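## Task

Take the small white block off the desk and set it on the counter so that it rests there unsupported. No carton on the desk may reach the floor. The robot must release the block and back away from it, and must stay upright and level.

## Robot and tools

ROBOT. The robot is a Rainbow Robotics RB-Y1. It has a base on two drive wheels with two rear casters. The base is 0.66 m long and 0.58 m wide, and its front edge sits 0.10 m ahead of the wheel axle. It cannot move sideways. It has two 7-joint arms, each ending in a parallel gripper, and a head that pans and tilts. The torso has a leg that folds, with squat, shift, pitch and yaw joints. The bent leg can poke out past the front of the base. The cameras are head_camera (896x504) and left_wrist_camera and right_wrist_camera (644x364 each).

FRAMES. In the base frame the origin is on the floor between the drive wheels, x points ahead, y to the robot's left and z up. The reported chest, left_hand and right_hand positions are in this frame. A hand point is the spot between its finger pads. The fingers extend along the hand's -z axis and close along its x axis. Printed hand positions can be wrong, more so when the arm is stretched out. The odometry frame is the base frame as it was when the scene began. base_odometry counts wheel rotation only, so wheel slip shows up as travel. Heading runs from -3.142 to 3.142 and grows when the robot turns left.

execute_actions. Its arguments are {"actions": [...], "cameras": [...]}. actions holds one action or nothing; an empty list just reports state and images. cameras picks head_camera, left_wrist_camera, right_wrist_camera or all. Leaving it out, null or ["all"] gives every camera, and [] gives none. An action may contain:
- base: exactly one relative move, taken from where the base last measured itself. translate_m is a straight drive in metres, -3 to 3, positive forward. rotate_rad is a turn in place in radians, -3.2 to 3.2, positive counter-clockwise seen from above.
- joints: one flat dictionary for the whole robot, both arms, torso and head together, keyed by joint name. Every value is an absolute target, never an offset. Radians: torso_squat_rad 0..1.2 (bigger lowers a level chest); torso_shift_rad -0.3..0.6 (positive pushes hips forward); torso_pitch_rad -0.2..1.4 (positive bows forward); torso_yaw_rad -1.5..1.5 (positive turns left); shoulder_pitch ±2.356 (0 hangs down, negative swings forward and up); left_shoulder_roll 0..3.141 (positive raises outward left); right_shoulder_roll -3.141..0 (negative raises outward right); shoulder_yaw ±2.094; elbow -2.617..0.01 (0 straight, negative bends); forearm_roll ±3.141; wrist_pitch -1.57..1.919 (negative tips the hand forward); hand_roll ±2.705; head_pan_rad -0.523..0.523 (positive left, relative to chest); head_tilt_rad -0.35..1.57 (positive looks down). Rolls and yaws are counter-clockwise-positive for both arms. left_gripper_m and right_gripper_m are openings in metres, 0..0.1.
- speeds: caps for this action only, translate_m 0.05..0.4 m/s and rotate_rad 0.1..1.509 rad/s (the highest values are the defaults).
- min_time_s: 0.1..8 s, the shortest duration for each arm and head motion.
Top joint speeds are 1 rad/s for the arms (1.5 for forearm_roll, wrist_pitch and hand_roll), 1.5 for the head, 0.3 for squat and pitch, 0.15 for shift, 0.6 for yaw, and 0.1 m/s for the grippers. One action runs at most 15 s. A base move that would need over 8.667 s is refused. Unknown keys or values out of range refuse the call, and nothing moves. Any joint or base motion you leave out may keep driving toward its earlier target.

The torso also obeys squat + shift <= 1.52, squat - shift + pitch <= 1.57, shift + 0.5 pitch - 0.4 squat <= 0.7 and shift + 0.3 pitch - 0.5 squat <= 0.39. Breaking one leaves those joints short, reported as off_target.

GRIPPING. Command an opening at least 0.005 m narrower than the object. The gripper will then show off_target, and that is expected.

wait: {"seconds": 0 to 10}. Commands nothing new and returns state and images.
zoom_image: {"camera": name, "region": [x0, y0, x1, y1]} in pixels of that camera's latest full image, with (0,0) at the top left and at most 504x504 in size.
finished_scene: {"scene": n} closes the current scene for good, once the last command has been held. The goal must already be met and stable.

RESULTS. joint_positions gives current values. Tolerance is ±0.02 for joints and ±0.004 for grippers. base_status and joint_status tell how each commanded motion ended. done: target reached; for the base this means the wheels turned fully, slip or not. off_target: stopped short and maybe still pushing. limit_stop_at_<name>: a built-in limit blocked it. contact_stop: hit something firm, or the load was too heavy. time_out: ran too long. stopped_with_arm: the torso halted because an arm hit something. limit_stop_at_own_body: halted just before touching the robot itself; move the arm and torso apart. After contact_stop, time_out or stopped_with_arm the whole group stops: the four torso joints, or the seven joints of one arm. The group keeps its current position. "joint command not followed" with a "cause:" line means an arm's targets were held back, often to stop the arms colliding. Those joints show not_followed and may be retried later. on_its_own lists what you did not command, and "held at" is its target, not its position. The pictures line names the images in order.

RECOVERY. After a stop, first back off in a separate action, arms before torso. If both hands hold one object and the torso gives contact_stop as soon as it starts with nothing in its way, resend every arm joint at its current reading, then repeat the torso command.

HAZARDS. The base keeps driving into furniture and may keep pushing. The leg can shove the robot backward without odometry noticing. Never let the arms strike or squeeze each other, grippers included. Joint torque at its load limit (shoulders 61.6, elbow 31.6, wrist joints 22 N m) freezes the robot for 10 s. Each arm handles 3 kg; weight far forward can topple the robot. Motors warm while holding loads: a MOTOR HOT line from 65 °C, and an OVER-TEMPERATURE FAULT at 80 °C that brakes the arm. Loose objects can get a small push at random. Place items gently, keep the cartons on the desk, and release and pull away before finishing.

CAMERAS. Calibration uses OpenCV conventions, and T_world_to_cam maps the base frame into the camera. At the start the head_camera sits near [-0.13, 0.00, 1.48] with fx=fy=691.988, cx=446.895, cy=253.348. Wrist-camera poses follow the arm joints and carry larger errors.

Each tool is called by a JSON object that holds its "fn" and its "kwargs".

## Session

{"fn": "execute_actions", "kwargs": {"actions": []}}

Scene clock: 0.00 s.
base_odometry: x=+0.000 y=+0.000 heading=+0.000 (m, m, rad; odometry frame)
base_status: not commanded
joint_positions: torso_squat_rad=+0.350 torso_shift_rad=+0.000 torso_pitch_rad=+0.001 torso_yaw_rad=+0.001 left_shoulder_pitch_rad=-0.015 left_shoulder_roll_rad=+0.021 left_shoulder_yaw_rad=-0.040 left_elbow_rad=-0.122 left_forearm_roll_rad=+0.031 left_wrist_pitch_rad=-0.046 left_hand_roll_rad=+0.036 left_gripper_m=+0.100 right_shoulder_pitch_rad=-0.029 right_shoulder_roll_rad=-0.015 right_shoulder_yaw_rad=-0.008 right_elbow_rad=-0.222 right_forearm_roll_rad=+0.016 right_wrist_pitch_rad=+0.046 right_hand_roll_rad=+0.002 right_gripper_m=+0.100 head_pan_rad=-0.001 head_tilt_rad=+0.400
joint_status: not commanded
chest: x=-0.2275 y=-0.0002 z=+1.2475 quat_wxyz=(+1.000, +0.000, +0.001, +0.000) (m; base frame)
left_hand: x=-0.1480 y=+0.2334 z=+0.5675 quat_wxyz=(+0.996, +0.007, -0.090, +0.011) (m; base frame)
right_hand: x=-0.1097 y=-0.2312 z=+0.5709 quat_wxyz=(+0.995, -0.008, -0.101, +0.011) (m; base frame)
pictures: head_camera, left_wrist_camera, right_wrist_camera
camera_calibration (this result's frames):
head_camera: T_world_to_cam=[[0.0155867, -0.999009, -0.0416946, 0.0652426], [-0.428532, 0.0310013, -0.902995, 1.27902], [0.903392, 0.0319421, -0.427624, 0.752352], [0, 0, 0, 1]] pos_world=[-0.132585, 0.00149488, 1.47939]
left_wrist_camera: T_world_to_cam=[[0.97949, 0.0620212, 0.191708, 0.0182051], [-0.0629165, -0.809728, 0.583422, -0.108719], [0.191416, -0.583518, -0.789219, 0.696732], [0, 0, 0, 1]] pos_world=[-0.158037, 0.317394, 0.609814]
right_wrist_camera: T_world_to_cam=[[-0.982354, -0.0389967, -0.18292, -0.0143999], [-0.149682, 0.750335, 0.643888, -0.182302], [0.112142, 0.659906, -0.742932, 0.67821], [0, 0, 0, 1]] pos_world=[-0.117489, -0.311329, 0.618612]
Images, in order (width x height): head_camera 896x504, left_wrist_camera 644x364, right_wrist_camera 644x364.

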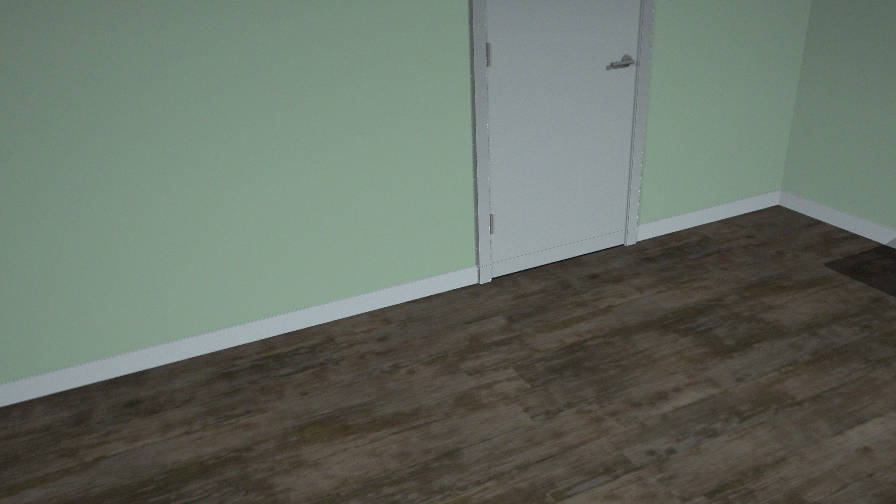

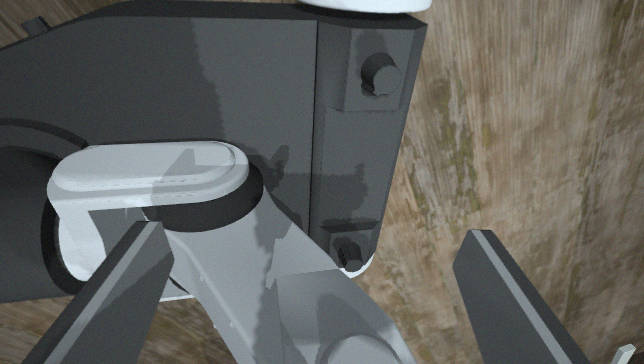

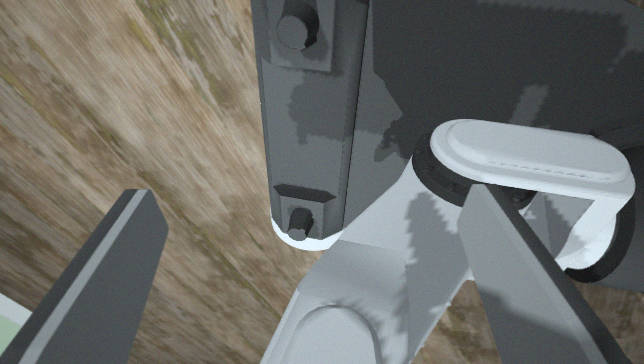

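{"fn": "execute_actions", "kwargs": {"actions": [{"base": {"rotate_rad": -1.1}, "joints": {"head_tilt_rad": 0.35}}], "cameras": ["head_camera"]}}

Scene clock: 6.33 s.
base_odometry: x=+0.000 y=+0.000 heading=-1.099 (m, m, rad; odometry frame)
base_status: done
joint_positions: torso_squat_rad=+0.350 torso_shift_rad=+0.000 torso_pitch_rad=+0.001 torso_yaw_rad=+0.001 left_shoulder_pitch_rad=-0.015 left_shoulder_roll_rad=+0.021 left_shoulder_yaw_rad=-0.040 left_elbow_rad=-0.122 left_forearm_roll_rad=+0.031 left_wrist_pitch_rad=-0.046 left_hand_roll_rad=+0.036 left_gripper_m=+0.100 right_shoulder_pitch_rad=-0.029 right_shoulder_roll_rad=-0.015 right_shoulder_yaw_rad=-0.008 right_elbow_rad=-0.222 right_forearm_roll_rad=+0.016 right_wrist_pitch_rad=+0.046 right_hand_roll_rad=+0.002 right_gripper_m=+0.100 head_pan_rad=-0.001 head_tilt_rad=+0.350
joint_status: all done
chest: x=-0.2275 y=-0.0002 z=+1.2475 quat_wxyz=(+1.000, +0.000, +0.001, +0.000) (m; base frame)
left_hand: x=-0.1480 y=+0.2334 z=+0.5675 quat_wxyz=(+0.996, +0.007, -0.090, +0.011) (m; base frame)
right_hand: x=-0.1097 y=-0.2312 z=+0.5709 quat_wxyz=(+0.995, -0.008, -0.101, +0.011) (m; base frame)
pictures: head_camera
camera_calibration (this result's frames):
head_camera: T_world_to_cam=[[0.0176261, -0.999009, -0.0408634, 0.0644914], [-0.383344, 0.0309943, -0.923085, 1.31738], [0.923437, 0.0319352, -0.382418, 0.691031], [0, 0, 0, 1]] pos_world=[-0.134252, 0.00152815, 1.48295]
Images, in order (width x height): head_camera 896x504.

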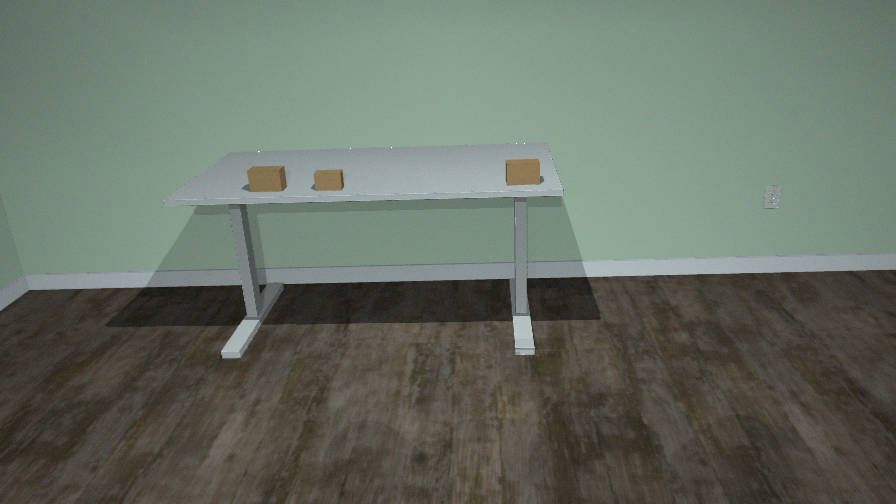

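{"fn": "execute_actions", "kwargs": {"actions": [{"base": {"translate_m": 1.6}, "joints": {"head_tilt_rad": 0.65}}], "cameras": ["head_camera"]}}

Scene clock: 24.13 s.
base_odometry: x=+0.725 y=-1.426 heading=-1.101 (m, m, rad; odometry frame)
base_status: done
joint_positions: torso_squat_rad=+0.350 torso_shift_rad=+0.000 torso_pitch_rad=+0.001 torso_yaw_rad=+0.001 left_shoulder_pitch_rad=-0.015 left_shoulder_roll_rad=+0.021 left_shoulder_yaw_rad=-0.040 left_elbow_rad=-0.122 left_forearm_roll_rad=+0.031 left_wrist_pitch_rad=-0.046 left_hand_roll_rad=+0.036 left_gripper_m=+0.100 right_shoulder_pitch_rad=-0.029 right_shoulder_roll_rad=-0.015 right_shoulder_yaw_rad=-0.008 right_elbow_rad=-0.222 right_forearm_roll_rad=+0.016 right_wrist_pitch_rad=+0.046 right_hand_roll_rad=+0.002 right_gripper_m=+0.100 head_pan_rad=-0.001 head_tilt_rad=+0.650
joint_status: all done
chest: x=-0.2275 y=-0.0002 z=+1.2475 quat_wxyz=(+1.000, +0.000, +0.001, +0.000) (m; base frame)
left_hand: x=-0.1479 y=+0.2334 z=+0.5675 quat_wxyz=(+0.996, +0.007, -0.090, +0.011) (m; base frame)
right_hand: x=-0.1097 y=-0.2312 z=+0.5709 quat_wxyz=(+0.995, -0.008, -0.101, +0.011) (m; base frame)
pictures: head_camera
camera_calibration (this result's frames):
head_camera: T_world_to_cam=[[0.00479721, -0.999014, -0.0441356, 0.066594], [-0.639026, 0.030886, -0.768565, 1.04126], [0.76917, 0.0318908, -0.638248, 1.02964], [0, 0, 0, 1]] pos_world=[-0.126894, 0.00153215, 1.46038]
Images, in order (width x height): head_camera 896x504.

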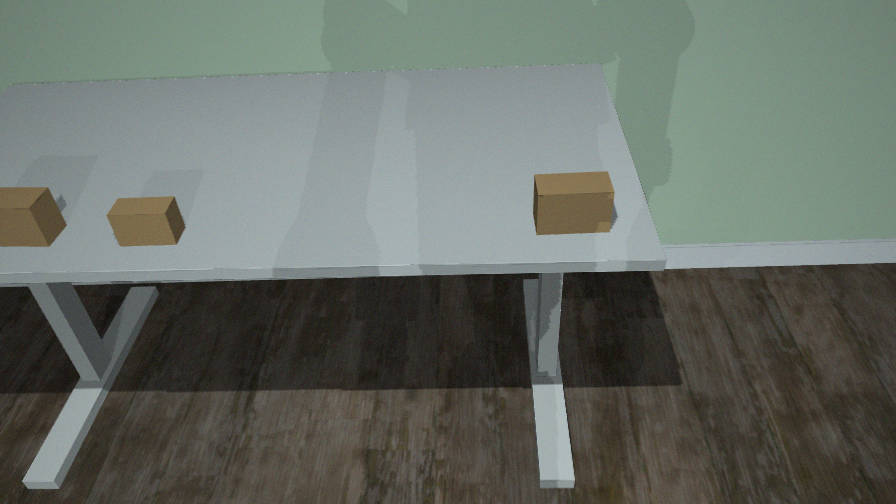

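{"fn": "zoom_image", "kwargs": {"camera": "head_camera", "region": [0, 150, 220, 260]}}

{"fn": "zoom_image", "kwargs": {"camera": "head_camera", "region": [500, 150, 680, 260]}}

Region (0, 150, 220, 260) of head_camera's 896x504 image, scaled by 2.291, with more detail than that image has.

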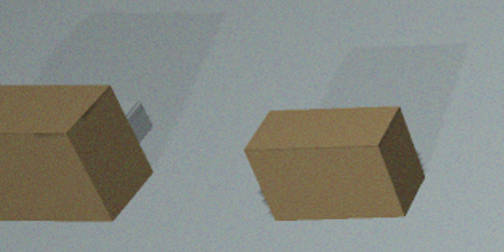

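Region (500, 150, 680, 260) of head_camera's 896x504 image, scaled by 2.800, with more detail than that image has.

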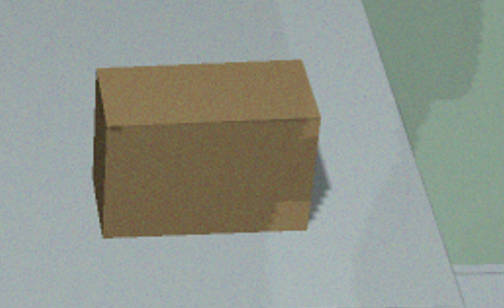

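{"fn": "execute_actions", "kwargs": {"actions": [{"base": {"rotate_rad": 0.574}, "joints": {"left_shoulder_pitch_rad": -0.6, "left_elbow_rad": -1.95, "left_wrist_pitch_rad": 1.85, "left_hand_roll_rad": -1.5, "head_tilt_rad": 0.7}}], "cameras": ["head_camera"]}}

Scene clock: 52.13 s.
base_odometry: x=+0.725 y=-1.426 heading=-0.527 (m, m, rad; odometry frame)
base_status: done
joint_positions: torso_squat_rad=+0.350 torso_shift_rad=+0.000 torso_pitch_rad=+0.001 torso_yaw_rad=+0.001 left_shoulder_pitch_rad=-0.600 left_shoulder_roll_rad=+0.021 left_shoulder_yaw_rad=-0.040 left_elbow_rad=-1.950 left_forearm_roll_rad=+0.031 left_wrist_pitch_rad=+1.850 left_hand_roll_rad=-1.500 left_gripper_m=+0.100 right_shoulder_pitch_rad=-0.029 right_shoulder_roll_rad=-0.015 right_shoulder_yaw_rad=-0.008 right_elbow_rad=-0.222 right_forearm_roll_rad=+0.016 right_wrist_pitch_rad=+0.046 right_hand_roll_rad=+0.002 right_gripper_m=+0.100 head_pan_rad=-0.001 head_tilt_rad=+0.700
joint_status: all done
chest: x=-0.2275 y=-0.0002 z=+1.2475 quat_wxyz=(+1.000, +0.000, +0.001, +0.000) (m; base frame)
left_hand: x=+0.2536 y=+0.1276 z=+1.1154 quat_wxyz=(+0.600, +0.219, -0.239, -0.732) (m; base frame)
right_hand: x=-0.1097 y=-0.2312 z=+0.5709 quat_wxyz=(+0.995, -0.008, -0.101, +0.011) (m; base frame)
pictures: head_camera
camera_calibration (this result's frames):
head_camera: T_world_to_cam=[[0.00259911, -0.999013, -0.0443323, 0.0663958], [-0.676617, 0.0308866, -0.735688, 0.985927], [0.736331, 0.0319081, -0.675869, 1.07738], [0, 0, 0, 1]] pos_world=[-0.12639, 0.00150107, 1.45645]
Images, in order (width x height): head_camera 896x504.

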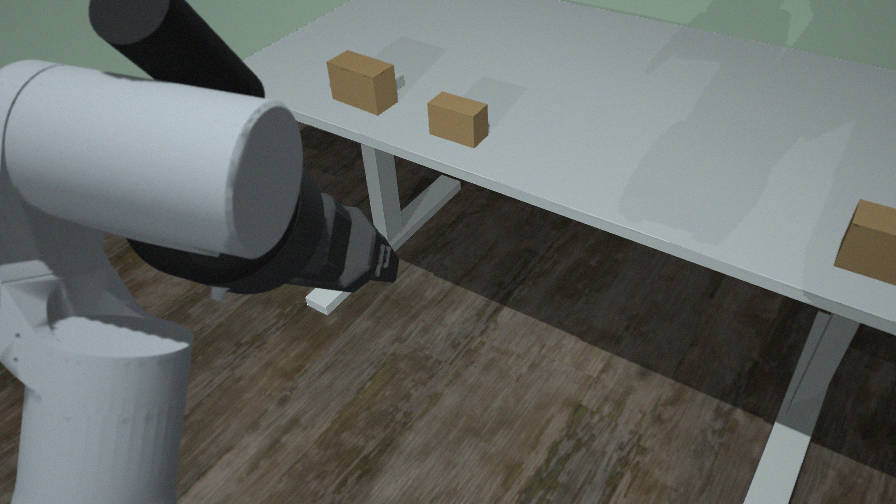

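Drive diagonally toward the left part of the desk.

{"fn": "execute_actions", "kwargs": {"actions": [{"base": {"translate_m": 0.81}}], "cameras": ["head_camera", "left_wrist_camera"]}}

Scene clock: 57.23 s.
base_odometry: x=+1.425 y=-1.833 heading=-0.526 (m, m, rad; odometry frame)
base_status: done
joint_positions: torso_squat_rad=+0.350 torso_shift_rad=+0.000 torso_pitch_rad=+0.001 torso_yaw_rad=+0.001 left_shoulder_pitch_rad=-0.600 left_shoulder_roll_rad=+0.021 left_shoulder_yaw_rad=-0.040 left_elbow_rad=-1.950 left_forearm_roll_rad=+0.031 left_wrist_pitch_rad=+1.850 left_hand_roll_rad=-1.500 left_gripper_m=+0.100 right_shoulder_pitch_rad=-0.029 right_shoulder_roll_rad=-0.015 right_shoulder_yaw_rad=-0.008 right_elbow_rad=-0.222 right_forearm_roll_rad=+0.016 right_wrist_pitch_rad=+0.046 right_hand_roll_rad=+0.002 right_gripper_m=+0.100 head_pan_rad=-0.001 head_tilt_rad=+0.700
joint_status: not commanded
chest: x=-0.2275 y=-0.0002 z=+1.2475 quat_wxyz=(+1.000, +0.000, +0.001, +0.000) (m; base frame)
left_hand: x=+0.2536 y=+0.1276 z=+1.1154 quat_wxyz=(+0.600, +0.219, -0.238, -0.732) (m; base frame)
right_hand: x=-0.1097 y=-0.2312 z=+0.5709 quat_wxyz=(+0.995, -0.008, -0.101, +0.011) (m; base frame)
pictures: head_camera, left_wrist_camera
camera_calibration (this result's frames):
head_camera: T_world_to_cam=[[0.00259979, -0.999013, -0.0443321, 0.0663957], [-0.67661, 0.0308863, -0.735694, 0.985935], [0.736337, 0.0319082, -0.675862, 1.07738], [0, 0, 0, 1]] pos_world=[-0.126392, 0.00150119, 1.45645]
left_wrist_camera: T_world_to_cam=[[-0.158212, -0.987404, 0.001294, 0.161178], [-0.98724, 0.158161, -0.0184796, 0.293461], [0.0180422, -0.00420118, -0.999828, 1.19552], [0, 0, 0, 1]] pos_world=[0.293648, 0.117756, 1.20053]
Images, in order (width x height): head_camera 896x504, left_wrist_camera 644x364.

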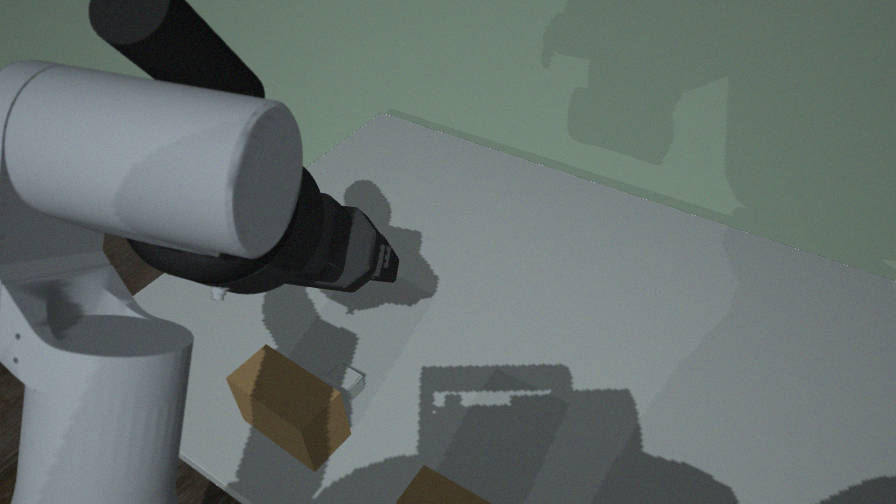

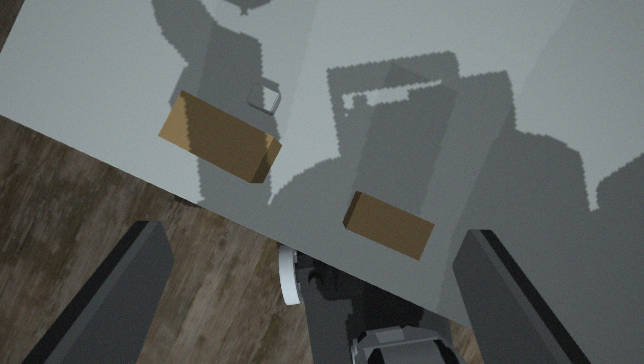

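{"fn": "zoom_image", "kwargs": {"camera": "left_wrist_camera", "region": [150, 60, 310, 190]}}

Region (150, 60, 310, 190) of left_wrist_camera's 644x364 image, scaled by 3.150, with more detail than that image has; it fills the top 410 rows of this view, and the rest is white.

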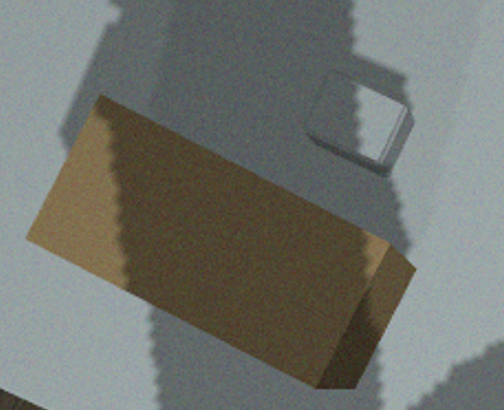

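{"fn": "execute_actions", "kwargs": {"actions": [{"base": {"rotate_rad": -0.574}, "joints": {"torso_pitch_rad": 0.6, "torso_yaw_rad": 0.4, "left_shoulder_pitch_rad": -1.106, "left_shoulder_yaw_rad": 0.45, "left_elbow_rad": -1.57, "left_wrist_pitch_rad": 1.85, "left_hand_roll_rad": -2.25, "head_pan_rad": 0.2, "head_tilt_rad": 0.6}, "min_time_s": 2.0}], "cameras": ["head_camera", "left_wrist_camera"]}}

Scene clock: 98.13 s.
base_odometry: x=+1.425 y=-1.833 heading=-1.100 (m, m, rad; odometry frame)
base_status: done
joint_positions: torso_squat_rad=+0.350 torso_shift_rad=+0.000 torso_pitch_rad=+0.600 torso_yaw_rad=+0.400 left_shoulder_pitch_rad=-1.106 left_shoulder_roll_rad=+0.021 left_shoulder_yaw_rad=+0.450 left_elbow_rad=-1.570 left_forearm_roll_rad=+0.031 left_wrist_pitch_rad=+1.850 left_hand_roll_rad=-2.250 left_gripper_m=+0.100 right_shoulder_pitch_rad=-0.029 right_shoulder_roll_rad=-0.015 right_shoulder_yaw_rad=-0.008 right_elbow_rad=-0.222 right_forearm_roll_rad=+0.016 right_wrist_pitch_rad=+0.046 right_hand_roll_rad=+0.002 right_gripper_m=+0.100 head_pan_rad=+0.200 head_tilt_rad=+0.600
joint_status: all done
chest: x=-0.0533 y=-0.0002 z=+1.1935 quat_wxyz=(+0.936, +0.059, +0.290, +0.190) (m; base frame)
left_hand: x=+0.3247 y=+0.3671 z=+0.9345 quat_wxyz=(+0.588, +0.087, -0.027, -0.803) (m; base frame)
right_hand: x=-0.2708 y=-0.1669 z=+0.5227 quat_wxyz=(+0.959, +0.073, +0.191, +0.195) (m; base frame)
pictures: head_camera, left_wrist_camera
camera_calibration (this result's frames):
head_camera: T_world_to_cam=[[0.445419, -0.820769, -0.357688, 0.456646], [-0.87421, -0.312455, -0.371656, 0.629963], [0.193282, 0.478238, -0.856698, 1.08324], [0, 0, 0, 1]] pos_world=[0.137951, 0.0535912, 1.32547]
left_wrist_camera: T_world_to_cam=[[-0.254056, -0.962913, -0.0908558, 0.517398], [-0.864698, 0.184045, 0.467358, -0.180791], [-0.433304, 0.197298, -0.879387, 0.97445], [0, 0, 0, 1]] pos_world=[0.397351, 0.339226, 0.988422]
Images, in order (width x height): head_camera 896x504, left_wrist_camera 644x364.

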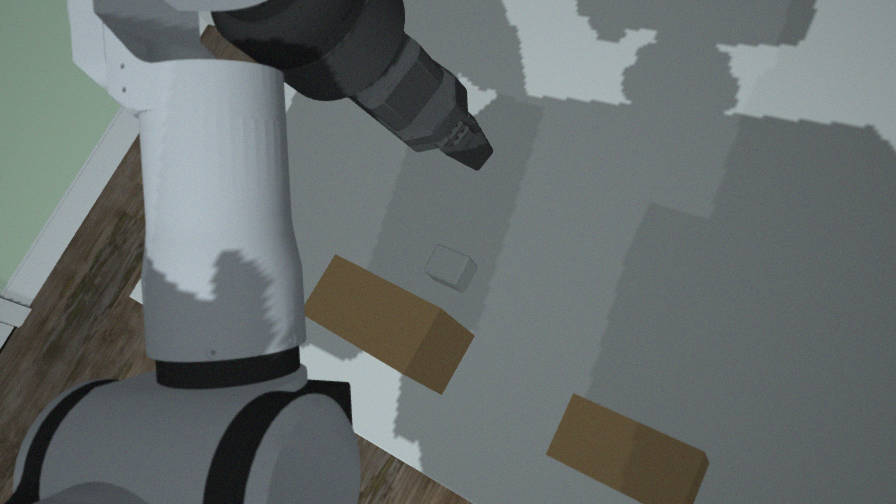

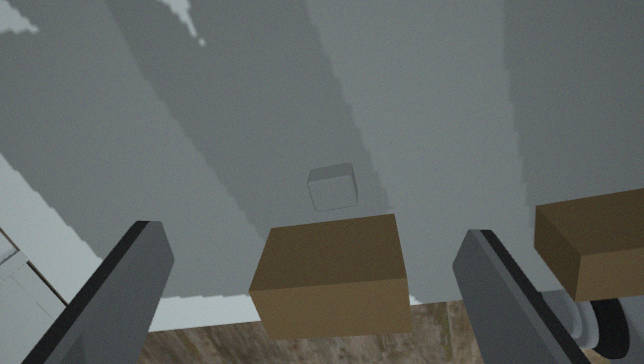

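{"fn": "execute_actions", "kwargs": {"actions": [{"joints": {"torso_yaw_rad": 0.55, "left_shoulder_pitch_rad": -1.07, "left_elbow_rad": -1.3, "left_wrist_pitch_rad": 1.78, "left_hand_roll_rad": -2.38}}], "cameras": ["left_wrist_camera"]}}

Scene clock: 113.37 s.
base_odometry: x=+1.425 y=-1.833 heading=-1.100 (m, m, rad; odometry frame)
base_status: not commanded
joint_positions: torso_squat_rad=+0.350 torso_shift_rad=+0.000 torso_pitch_rad=+0.600 torso_yaw_rad=+0.513 left_shoulder_pitch_rad=-1.070 left_shoulder_roll_rad=+0.022 left_shoulder_yaw_rad=+0.450 left_elbow_rad=-1.300 left_forearm_roll_rad=+0.031 left_wrist_pitch_rad=+1.780 left_hand_roll_rad=-2.380 left_gripper_m=+0.100 right_shoulder_pitch_rad=-0.029 right_shoulder_roll_rad=-0.015 right_shoulder_yaw_rad=-0.008 right_elbow_rad=-0.222 right_forearm_roll_rad=+0.016 right_wrist_pitch_rad=+0.046 right_hand_roll_rad=+0.002 right_gripper_m=+0.100 head_pan_rad=+0.200 head_tilt_rad=+0.600
joint_status: torso_yaw_rad limit_stop_at_own_body (moved +0.113 of +0.150); the others done
on_its_own: torso_yaw_rad is held at +0.513, not at your +0.550, since a limit_stop_at_own_body
chest: x=-0.0533 y=-0.0002 z=+1.1935 quat_wxyz=(+0.924, +0.075, +0.286, +0.243) (m; base frame)
left_hand: x=+0.2419 y=+0.4117 z=+0.8756 quat_wxyz=(+0.587, -0.006, +0.029, -0.809) (m; base frame)
right_hand: x=-0.2563 y=-0.1432 z=+0.5128 quat_wxyz=(+0.946, +0.094, +0.188, +0.246) (m; base frame)
pictures: left_wrist_camera
camera_calibration (this result's frames):
left_wrist_camera: T_world_to_cam=[[-0.270535, -0.962594, -0.0149665, 0.471369], [-0.742997, 0.198882, 0.639063, -0.418974], [-0.612181, 0.184009, -0.769009, 0.830046], [0, 0, 0, 1]] pos_world=[0.324364, 0.384327, 0.913118]
Images, in order (width x height): left_wrist_camera 644x364.

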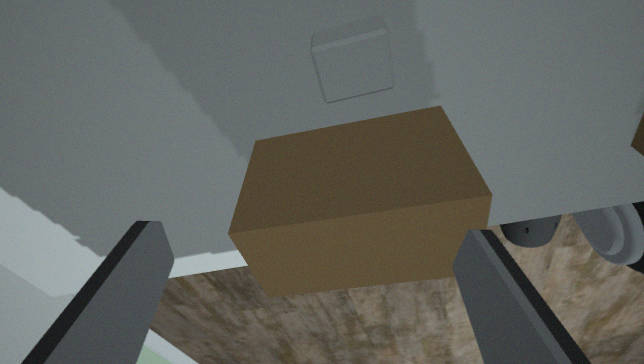

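{"fn": "execute_actions", "kwargs": {"actions": [{"joints": {"torso_yaw_rad": 0.44, "left_shoulder_pitch_rad": -1.08, "left_elbow_rad": -1.05, "left_wrist_pitch_rad": 1.53, "left_hand_roll_rad": -2.3}}], "cameras": ["left_wrist_camera"]}}

Scene clock: 124.43 s.
base_odometry: x=+1.425 y=-1.833 heading=-1.100 (m, m, rad; odometry frame)
base_status: not commanded
joint_positions: torso_squat_rad=+0.350 torso_shift_rad=+0.000 torso_pitch_rad=+0.600 torso_yaw_rad=+0.440 left_shoulder_pitch_rad=-1.080 left_shoulder_roll_rad=+0.021 left_shoulder_yaw_rad=+0.450 left_elbow_rad=-1.050 left_forearm_roll_rad=+0.031 left_wrist_pitch_rad=+1.530 left_hand_roll_rad=-2.300 left_gripper_m=+0.100 right_shoulder_pitch_rad=-0.029 right_shoulder_roll_rad=-0.015 right_shoulder_yaw_rad=-0.008 right_elbow_rad=-0.222 right_forearm_roll_rad=+0.016 right_wrist_pitch_rad=+0.046 right_hand_roll_rad=+0.002 right_gripper_m=+0.100 head_pan_rad=+0.200 head_tilt_rad=+0.600
joint_status: all done
chest: x=-0.0533 y=-0.0002 z=+1.1935 quat_wxyz=(+0.932, +0.064, +0.288, +0.209) (m; base frame)
left_hand: x=+0.2655 y=+0.3792 z=+0.7983 quat_wxyz=(+0.595, -0.013, +0.011, -0.803) (m; base frame)
right_hand: x=-0.2655 y=-0.1587 z=+0.5191 quat_wxyz=(+0.955, +0.080, +0.190, +0.213) (m; base frame)
pictures: left_wrist_camera
camera_calibration (this result's frames):
left_wrist_camera: T_world_to_cam=[[-0.249523, -0.968198, 0.0181774, 0.415353], [-0.754, 0.20603, 0.623728, -0.333115], [-0.607637, 0.141929, -0.78143, 0.815688], [0, 0, 0, 1]] pos_world=[0.348114, 0.355006, 0.837626]
Images, in order (width x height): left_wrist_camera 644x364.

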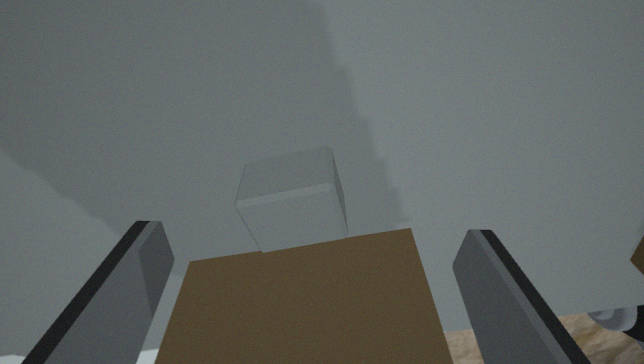

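{"fn": "execute_actions", "kwargs": {"actions": [{"joints": {"left_shoulder_pitch_rad": -1.085, "left_elbow_rad": -0.9, "left_wrist_pitch_rad": 1.38, "left_hand_roll_rad": -2.12}}], "cameras": ["left_wrist_camera"]}}

Scene clock: 131.53 s.
base_odometry: x=+1.425 y=-1.833 heading=-1.100 (m, m, rad; odometry frame)
base_status: not commanded
joint_positions: torso_squat_rad=+0.350 torso_shift_rad=+0.000 torso_pitch_rad=+0.600 torso_yaw_rad=+0.440 left_shoulder_pitch_rad=-1.085 left_shoulder_roll_rad=+0.021 left_shoulder_yaw_rad=+0.450 left_elbow_rad=-0.900 left_forearm_roll_rad=+0.031 left_wrist_pitch_rad=+1.380 left_hand_roll_rad=-2.120 left_gripper_m=+0.100 right_shoulder_pitch_rad=-0.029 right_shoulder_roll_rad=-0.015 right_shoulder_yaw_rad=-0.008 right_elbow_rad=-0.222 right_forearm_roll_rad=+0.016 right_wrist_pitch_rad=+0.046 right_hand_roll_rad=+0.002 right_gripper_m=+0.100 head_pan_rad=+0.200 head_tilt_rad=+0.600
joint_status: all done
chest: x=-0.0533 y=-0.0002 z=+1.1935 quat_wxyz=(+0.932, +0.064, +0.288, +0.209) (m; base frame)
left_hand: x=+0.2583 y=+0.3761 z=+0.7626 quat_wxyz=(+0.666, -0.010, +0.011, -0.746) (m; base frame)
right_hand: x=-0.2655 y=-0.1587 z=+0.5191 quat_wxyz=(+0.955, +0.080, +0.190, +0.213) (m; base frame)
pictures: left_wrist_camera
camera_calibration (this result's frames):
left_wrist_camera: T_world_to_cam=[[-0.0702556, -0.997475, 0.010398, 0.38193], [-0.78128, 0.0615032, 0.621143, -0.252298], [-0.620214, 0.035515, -0.783628, 0.828877], [0, 0, 0, 1]] pos_world=[0.343798, 0.367045, 0.802273]
Images, in order (width x height): left_wrist_camera 644x364.

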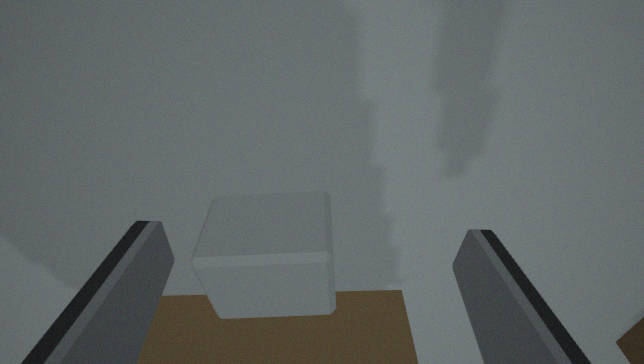

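{"fn": "execute_actions", "kwargs": {"actions": [{"joints": {"left_gripper_m": 0.02}}], "cameras": ["left_wrist_camera"]}}

Scene clock: 135.80 s.
base_odometry: x=+1.425 y=-1.833 heading=-1.100 (m, m, rad; odometry frame)
base_status: not commanded
joint_positions: torso_squat_rad=+0.350 torso_shift_rad=+0.000 torso_pitch_rad=+0.600 torso_yaw_rad=+0.440 left_shoulder_pitch_rad=-1.085 left_shoulder_roll_rad=+0.021 left_shoulder_yaw_rad=+0.450 left_elbow_rad=-0.900 left_forearm_roll_rad=+0.031 left_wrist_pitch_rad=+1.380 left_hand_roll_rad=-2.120 left_gripper_m=+0.039 right_shoulder_pitch_rad=-0.029 right_shoulder_roll_rad=-0.015 right_shoulder_yaw_rad=-0.008 right_elbow_rad=-0.222 right_forearm_roll_rad=+0.016 right_wrist_pitch_rad=+0.046 right_hand_roll_rad=+0.002 right_gripper_m=+0.100 head_pan_rad=+0.200 head_tilt_rad=+0.600
joint_status: left_gripper_m off_target (ended at +0.039, target +0.020)
chest: x=-0.0533 y=-0.0002 z=+1.1935 quat_wxyz=(+0.932, +0.064, +0.288, +0.209) (m; base frame)
left_hand: x=+0.2583 y=+0.3761 z=+0.7626 quat_wxyz=(+0.666, -0.010, +0.011, -0.746) (m; base frame)
right_hand: x=-0.2655 y=-0.1587 z=+0.5191 quat_wxyz=(+0.955, +0.080, +0.190, +0.213) (m; base frame)
pictures: left_wrist_camera
camera_calibration (this result's frames):
left_wrist_camera: T_world_to_cam=[[-0.0702537, -0.997475, 0.0103965, 0.381931], [-0.781282, 0.061501, 0.62114, -0.252294], [-0.620211, 0.0355148, -0.78363, 0.828878], [0, 0, 0, 1]] pos_world=[0.343799, 0.367045, 0.802273]
Images, in order (width x height): left_wrist_camera 644x364.

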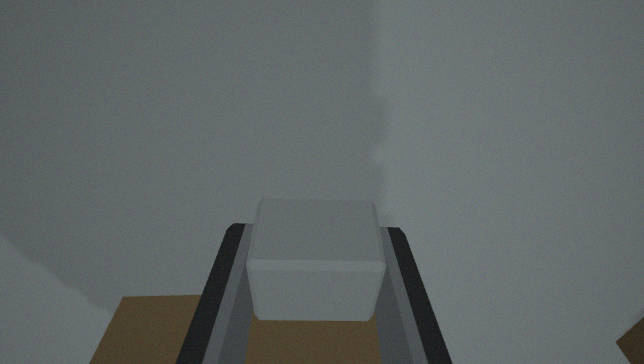

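The block is gripped (0.039 m). Now lift it straight up.

{"fn": "execute_actions", "kwargs": {"actions": [{"joints": {"left_shoulder_pitch_rad": -1.1, "left_elbow_rad": -1.57, "left_wrist_pitch_rad": 1.85}}], "cameras": ["head_camera", "left_wrist_camera"]}}

Scene clock: 139.10 s.
base_odometry: x=+1.425 y=-1.833 heading=-1.100 (m, m, rad; odometry frame)
base_status: not commanded
joint_positions: torso_squat_rad=+0.350 torso_shift_rad=+0.000 torso_pitch_rad=+0.600 torso_yaw_rad=+0.440 left_shoulder_pitch_rad=-1.100 left_shoulder_roll_rad=+0.022 left_shoulder_yaw_rad=+0.450 left_elbow_rad=-1.570 left_forearm_roll_rad=+0.031 left_wrist_pitch_rad=+1.850 left_hand_roll_rad=-2.120 left_gripper_m=+0.039 right_shoulder_pitch_rad=-0.029 right_shoulder_roll_rad=-0.015 right_shoulder_yaw_rad=-0.008 right_elbow_rad=-0.222 right_forearm_roll_rad=+0.016 right_wrist_pitch_rad=+0.046 right_hand_roll_rad=+0.002 right_gripper_m=+0.100 head_pan_rad=+0.200 head_tilt_rad=+0.600
joint_status: all done
chest: x=-0.0533 y=-0.0002 z=+1.1935 quat_wxyz=(+0.932, +0.064, +0.288, +0.209) (m; base frame)
left_hand: x=+0.3099 y=+0.3861 z=+0.9409 quat_wxyz=(+0.652, +0.091, -0.021, -0.752) (m; base frame)
right_hand: x=-0.2655 y=-0.1587 z=+0.5191 quat_wxyz=(+0.955, +0.080, +0.190, +0.213) (m; base frame)
pictures: head_camera, left_wrist_camera
camera_calibration (this result's frames):
head_camera: T_world_to_cam=[[0.472139, -0.797327, -0.375971, 0.479899], [-0.863553, -0.332657, -0.378967, 0.639241], [0.177091, 0.503596, -0.845594, 1.06913], [0, 0, 0, 1]] pos_world=[0.136106, 0.0568769, 1.32673]
left_wrist_camera: T_world_to_cam=[[-0.0931973, -0.991429, -0.0915531, 0.49433], [-0.885229, 0.040422, 0.463396, -0.134577], [-0.455724, 0.124233, -0.881409, 1.00694], [0, 0, 0, 1]] pos_world=[0.385827, 0.370438, 0.99515]
Images, in order (width x height): head_camera 896x504, left_wrist_camera 644x364.

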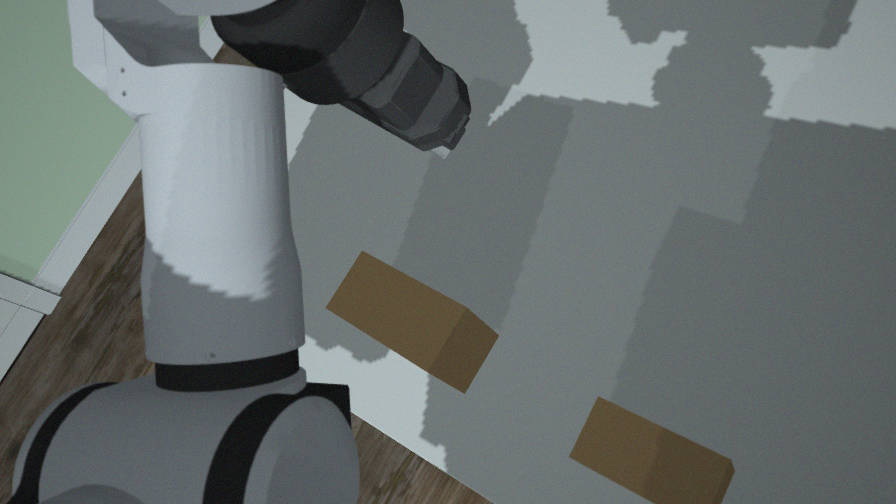

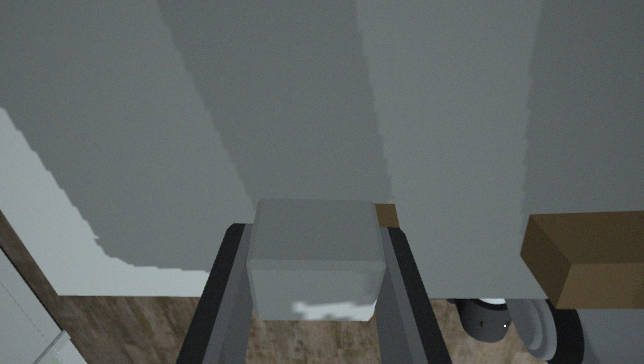

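{"fn": "execute_actions", "kwargs": {"actions": [{"base": {"translate_m": -0.5}, "joints": {"torso_pitch_rad": 0.0, "torso_yaw_rad": 0.0, "left_shoulder_pitch_rad": -0.75, "left_elbow_rad": -1.85, "head_pan_rad": 0.0, "head_tilt_rad": 0.35}}], "cameras": []}}

{"fn": "execute_actions", "kwargs": {"actions": [{"base": {"rotate_rad": -3.1}}], "cameras": ["head_camera"]}}

Scene clock: 147.70 s.
base_odometry: x=+1.199 y=-1.387 heading=-1.101 (m, m, rad; odometry frame)
base_status: done
joint_positions: torso_squat_rad=+0.350 torso_shift_rad=+0.000 torso_pitch_rad=+0.000 torso_yaw_rad=+0.000 left_shoulder_pitch_rad=-0.750 left_shoulder_roll_rad=+0.022 left_shoulder_yaw_rad=+0.450 left_elbow_rad=-1.850 left_forearm_roll_rad=+0.031 left_wrist_pitch_rad=+1.850 left_hand_roll_rad=-2.120 left_gripper_m=+0.039 right_shoulder_pitch_rad=-0.029 right_shoulder_roll_rad=-0.015 right_shoulder_yaw_rad=-0.008 right_elbow_rad=-0.222 right_forearm_roll_rad=+0.016 right_wrist_pitch_rad=+0.046 right_hand_roll_rad=+0.002 right_gripper_m=+0.100 head_pan_rad=+0.000 head_tilt_rad=+0.350
joint_status: all done
chest: x=-0.2280 y=-0.0002 z=+1.2475 quat_wxyz=(+1.000, +0.000, +0.000, +0.000) (m; base frame)
left_hand: x=+0.2889 y=+0.2432 z=+1.1521 quat_wxyz=(+0.526, +0.258, -0.236, -0.775) (m; base frame)
right_hand: x=-0.1095 y=-0.2313 z=+0.5711 quat_wxyz=(+0.995, -0.008, -0.101, +0.011) (m; base frame)
pictures: none
No camera images: the call's "cameras" was empty. Leave "cameras" out to get every camera's image.

Scene clock: 153.13 s.
base_odometry: x=+1.199 y=-1.387 heading=+2.083 (m, m, rad; odometry frame)
base_status: done
joint_positions: torso_squat_rad=+0.350 torso_shift_rad=+0.000 torso_pitch_rad=+0.000 torso_yaw_rad=+0.000 left_shoulder_pitch_rad=-0.750 left_shoulder_roll_rad=+0.022 left_shoulder_yaw_rad=+0.450 left_elbow_rad=-1.850 left_forearm_roll_rad=+0.031 left_wrist_pitch_rad=+1.850 left_hand_roll_rad=-2.120 left_gripper_m=+0.039 right_shoulder_pitch_rad=-0.029 right_shoulder_roll_rad=-0.015 right_shoulder_yaw_rad=-0.008 right_elbow_rad=-0.222 right_forearm_roll_rad=+0.016 right_wrist_pitch_rad=+0.046 right_hand_roll_rad=+0.002 right_gripper_m=+0.100 head_pan_rad=+0.000 head_tilt_rad=+0.350
joint_status: not commanded
chest: x=-0.2280 y=-0.0002 z=+1.2475 quat_wxyz=(+1.000, +0.000, +0.000, +0.000) (m; base frame)
left_hand: x=+0.2888 y=+0.2432 z=+1.1521 quat_wxyz=(+0.526, +0.258, -0.236, -0.775) (m; base frame)
right_hand: x=-0.1095 y=-0.2313 z=+0.5711 quat_wxyz=(+0.995, -0.009, -0.102, +0.011) (m; base frame)
pictures: head_camera
camera_calibration (this result's frames):
head_camera: T_world_to_cam=[[0.0173328, -0.999016, -0.0408213, 0.0643695], [-0.382062, 0.0311115, -0.923613, 1.31813], [0.923974, 0.0316051, -0.381147, 0.690023], [0, 0, 0, 1]] pos_world=[-0.135071, 0.00148894, 1.48307]
Images, in order (width x height): head_camera 896x504.

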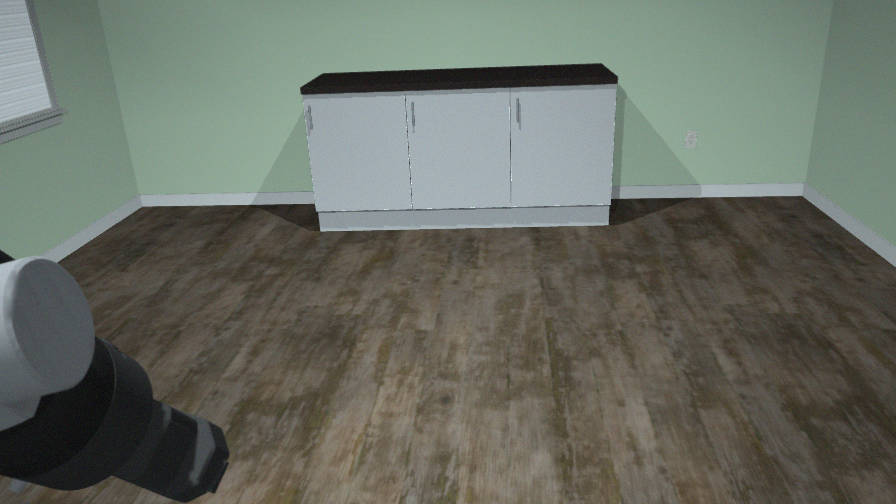

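{"fn": "execute_actions", "kwargs": {"actions": [{"base": {"translate_m": 3.0}, "joints": {"head_tilt_rad": 0.55}}], "cameras": ["head_camera"]}}

Scene clock: 167.87 s.
base_odometry: x=-0.270 y=+1.229 heading=+2.082 (m, m, rad; odometry frame)
base_status: done
joint_positions: torso_squat_rad=+0.350 torso_shift_rad=+0.000 torso_pitch_rad=+0.000 torso_yaw_rad=+0.000 left_shoulder_pitch_rad=-0.750 left_shoulder_roll_rad=+0.022 left_shoulder_yaw_rad=+0.450 left_elbow_rad=-1.850 left_forearm_roll_rad=+0.031 left_wrist_pitch_rad=+1.850 left_hand_roll_rad=-2.120 left_gripper_m=+0.039 right_shoulder_pitch_rad=-0.029 right_shoulder_roll_rad=-0.015 right_shoulder_yaw_rad=-0.008 right_elbow_rad=-0.222 right_forearm_roll_rad=+0.016 right_wrist_pitch_rad=+0.046 right_hand_roll_rad=+0.002 right_gripper_m=+0.100 head_pan_rad=+0.000 head_tilt_rad=+0.550
joint_status: all done
chest: x=-0.2279 y=-0.0002 z=+1.2475 quat_wxyz=(+1.000, +0.000, +0.000, +0.000) (m; base frame)
left_hand: x=+0.2890 y=+0.2432 z=+1.1521 quat_wxyz=(+0.526, +0.258, -0.236, -0.775) (m; base frame)
right_hand: x=-0.1094 y=-0.2313 z=+0.5711 quat_wxyz=(+0.995, -0.009, -0.101, +0.011) (m; base frame)
pictures: head_camera
camera_calibration (this result's frames):
head_camera: T_world_to_cam=[[0.00888251, -0.999016, -0.0434453, 0.0664255], [-0.558021, 0.0311007, -0.829244, 1.14536], [0.82978, 0.0316091, -0.557195, 0.925329], [0, 0, 0, 1]] pos_world=[-0.129275, 0.00148975, 1.46826]
Images, in order (width x height): head_camera 896x504.

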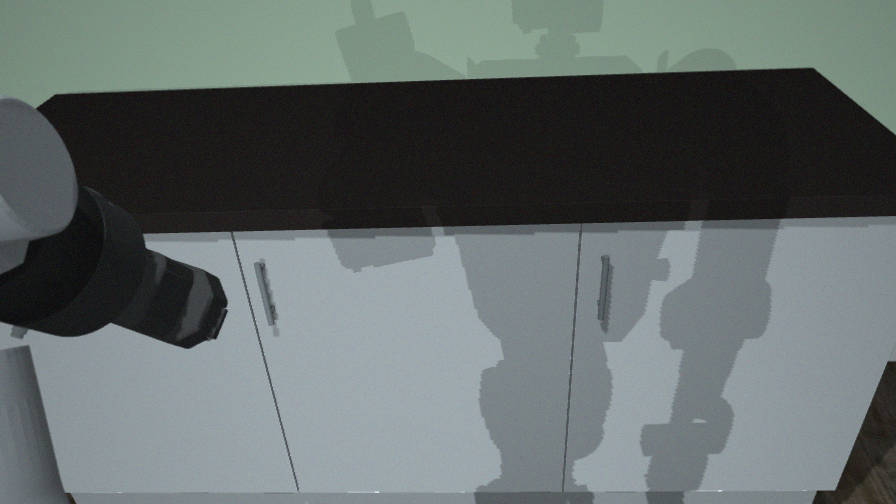

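{"fn": "execute_actions", "kwargs": {"actions": [{"base": {"translate_m": 0.75}, "joints": {"torso_pitch_rad": 0.2, "left_shoulder_pitch_rad": -1.2, "left_elbow_rad": -0.94, "left_wrist_pitch_rad": 1.85, "head_tilt_rad": 0.8}, "min_time_s": 2.5}], "cameras": ["head_camera", "left_wrist_camera"]}}

Scene clock: 178.70 s.
base_odometry: x=-0.636 y=+1.884 heading=+2.081 (m, m, rad; odometry frame)
base_status: done
joint_positions: torso_squat_rad=+0.350 torso_shift_rad=+0.000 torso_pitch_rad=+0.200 torso_yaw_rad=+0.000 left_shoulder_pitch_rad=-1.200 left_shoulder_roll_rad=+0.022 left_shoulder_yaw_rad=+0.450 left_elbow_rad=-0.940 left_forearm_roll_rad=+0.031 left_wrist_pitch_rad=+1.850 left_hand_roll_rad=-2.120 left_gripper_m=+0.039 right_shoulder_pitch_rad=-0.029 right_shoulder_roll_rad=-0.015 right_shoulder_yaw_rad=-0.008 right_elbow_rad=-0.222 right_forearm_roll_rad=+0.016 right_wrist_pitch_rad=+0.046 right_hand_roll_rad=+0.002 right_gripper_m=+0.100 head_pan_rad=+0.000 head_tilt_rad=+0.800
joint_status: all done
chest: x=-0.1664 y=-0.0002 z=+1.2414 quat_wxyz=(+0.995, +0.000, +0.100, +0.000) (m; base frame)
left_hand: x=+0.3347 y=+0.1077 z=+0.9948 quat_wxyz=(+0.449, -0.061, -0.102, -0.886) (m; base frame)
right_hand: x=-0.1847 y=-0.2313 z=+0.5548 quat_wxyz=(+1.000, -0.007, -0.002, +0.012) (m; base frame)
pictures: head_camera, left_wrist_camera
camera_calibration (this result's frames):
head_camera: T_world_to_cam=[[-0.0108272, -0.999017, -0.0429842, 0.0621705], [-0.863159, 0.0310391, -0.503977, 0.691344], [0.504816, 0.0316456, -0.862647, 1.23718], [0, 0, 0, 1]] pos_world=[-0.0271333, 0.00149951, 1.41834]
left_wrist_camera: T_world_to_cam=[[-0.55425, -0.804068, 0.215132, 0.0546273], [-0.65417, 0.580612, 0.484717, -0.283104], [-0.514654, 0.127922, -0.847802, 1.08625], [0, 0, 0, 1]] pos_world=[0.404119, 0.0693436, 1.04639]
Images, in order (width x height): head_camera 896x504, left_wrist_camera 644x364.

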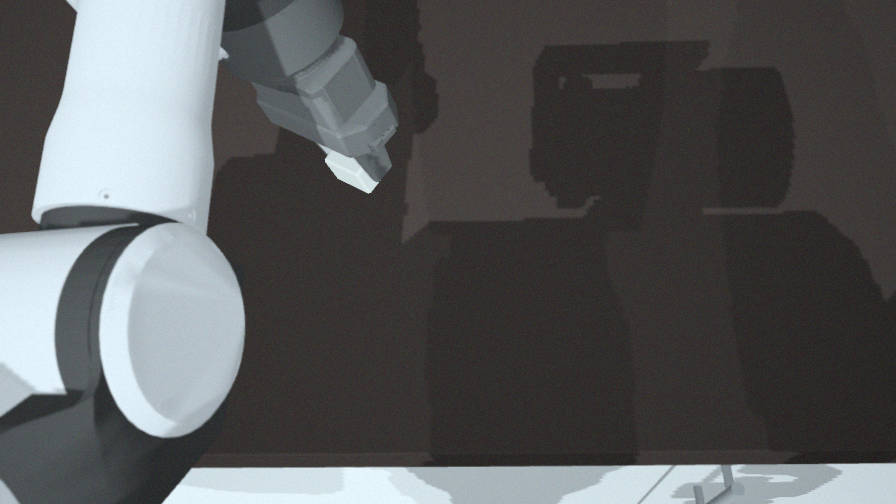

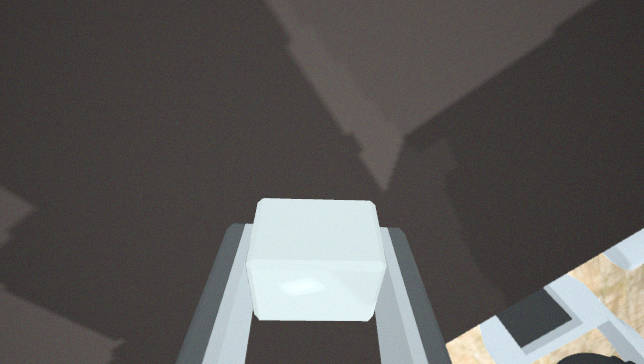

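{"fn": "execute_actions", "kwargs": {"actions": [{"joints": {"torso_pitch_rad": 0.262}}], "cameras": []}}

Scene clock: 182.27 s.
base_odometry: x=-0.636 y=+1.884 heading=+2.081 (m, m, rad; odometry frame)
base_status: not commanded
joint_positions: torso_squat_rad=+0.350 torso_shift_rad=+0.000 torso_pitch_rad=+0.262 torso_yaw_rad=+0.000 left_shoulder_pitch_rad=-1.200 left_shoulder_roll_rad=+0.022 left_shoulder_yaw_rad=+0.450 left_elbow_rad=-0.940 left_forearm_roll_rad=+0.031 left_wrist_pitch_rad=+1.850 left_hand_roll_rad=-2.120 left_gripper_m=+0.039 right_shoulder_pitch_rad=-0.029 right_shoulder_roll_rad=-0.015 right_shoulder_yaw_rad=-0.008 right_elbow_rad=-0.222 right_forearm_roll_rad=+0.016 right_wrist_pitch_rad=+0.046 right_hand_roll_rad=+0.002 right_gripper_m=+0.100 head_pan_rad=+0.000 head_tilt_rad=+0.800
joint_status: all done
chest: x=-0.1478 y=-0.0002 z=+1.2370 quat_wxyz=(+0.991, +0.000, +0.131, +0.000) (m; base frame)
left_hand: x=+0.3371 y=+0.1077 z=+0.9599 quat_wxyz=(+0.452, -0.088, -0.088, -0.883) (m; base frame)
right_hand: x=-0.2085 y=-0.2313 z=+0.5529 quat_wxyz=(+0.999, -0.007, +0.029, +0.012) (m; base frame)
pictures: none
No camera images: the call's "cameras" was empty. Leave "cameras" out to get every camera's image.

{"fn": "execute_actions", "kwargs": {"actions": [{"joints": {"left_gripper_m": 0.1}}], "cameras": ["left_wrist_camera"]}}

Scene clock: 185.07 s.
base_odometry: x=-0.636 y=+1.884 heading=+2.081 (m, m, rad; odometry frame)
base_status: not commanded
joint_positions: torso_squat_rad=+0.350 torso_shift_rad=+0.000 torso_pitch_rad=+0.262 torso_yaw_rad=+0.000 left_shoulder_pitch_rad=-1.200 left_shoulder_roll_rad=+0.022 left_shoulder_yaw_rad=+0.450 left_elbow_rad=-0.940 left_forearm_roll_rad=+0.031 left_wrist_pitch_rad=+1.850 left_hand_roll_rad=-2.120 left_gripper_m=+0.100 right_shoulder_pitch_rad=-0.029 right_shoulder_roll_rad=-0.015 right_shoulder_yaw_rad=-0.008 right_elbow_rad=-0.222 right_forearm_roll_rad=+0.016 right_wrist_pitch_rad=+0.046 right_hand_roll_rad=+0.002 right_gripper_m=+0.100 head_pan_rad=+0.000 head_tilt_rad=+0.800
joint_status: all done
chest: x=-0.1478 y=-0.0002 z=+1.2370 quat_wxyz=(+0.991, +0.000, +0.131, +0.000) (m; base frame)
left_hand: x=+0.3371 y=+0.1077 z=+0.9599 quat_wxyz=(+0.452, -0.088, -0.088, -0.883) (m; base frame)
right_hand: x=-0.2085 y=-0.2313 z=+0.5529 quat_wxyz=(+0.999, -0.007, +0.029, +0.012) (m; base frame)
pictures: left_wrist_camera
camera_calibration (this result's frames):
left_wrist_camera: T_world_to_cam=[[-0.539862, -0.804074, 0.249028, 0.0260941], [-0.622914, 0.580605, 0.524286, -0.313125], [-0.566151, 0.127919, -0.814315, 1.04309], [0, 0, 0, 1]] pos_world=[0.409584, 0.0693527, 1.00707]
Images, in order (width x height): left_wrist_camera 644x364.

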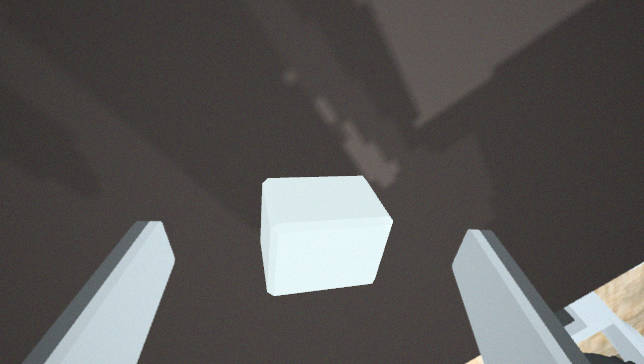

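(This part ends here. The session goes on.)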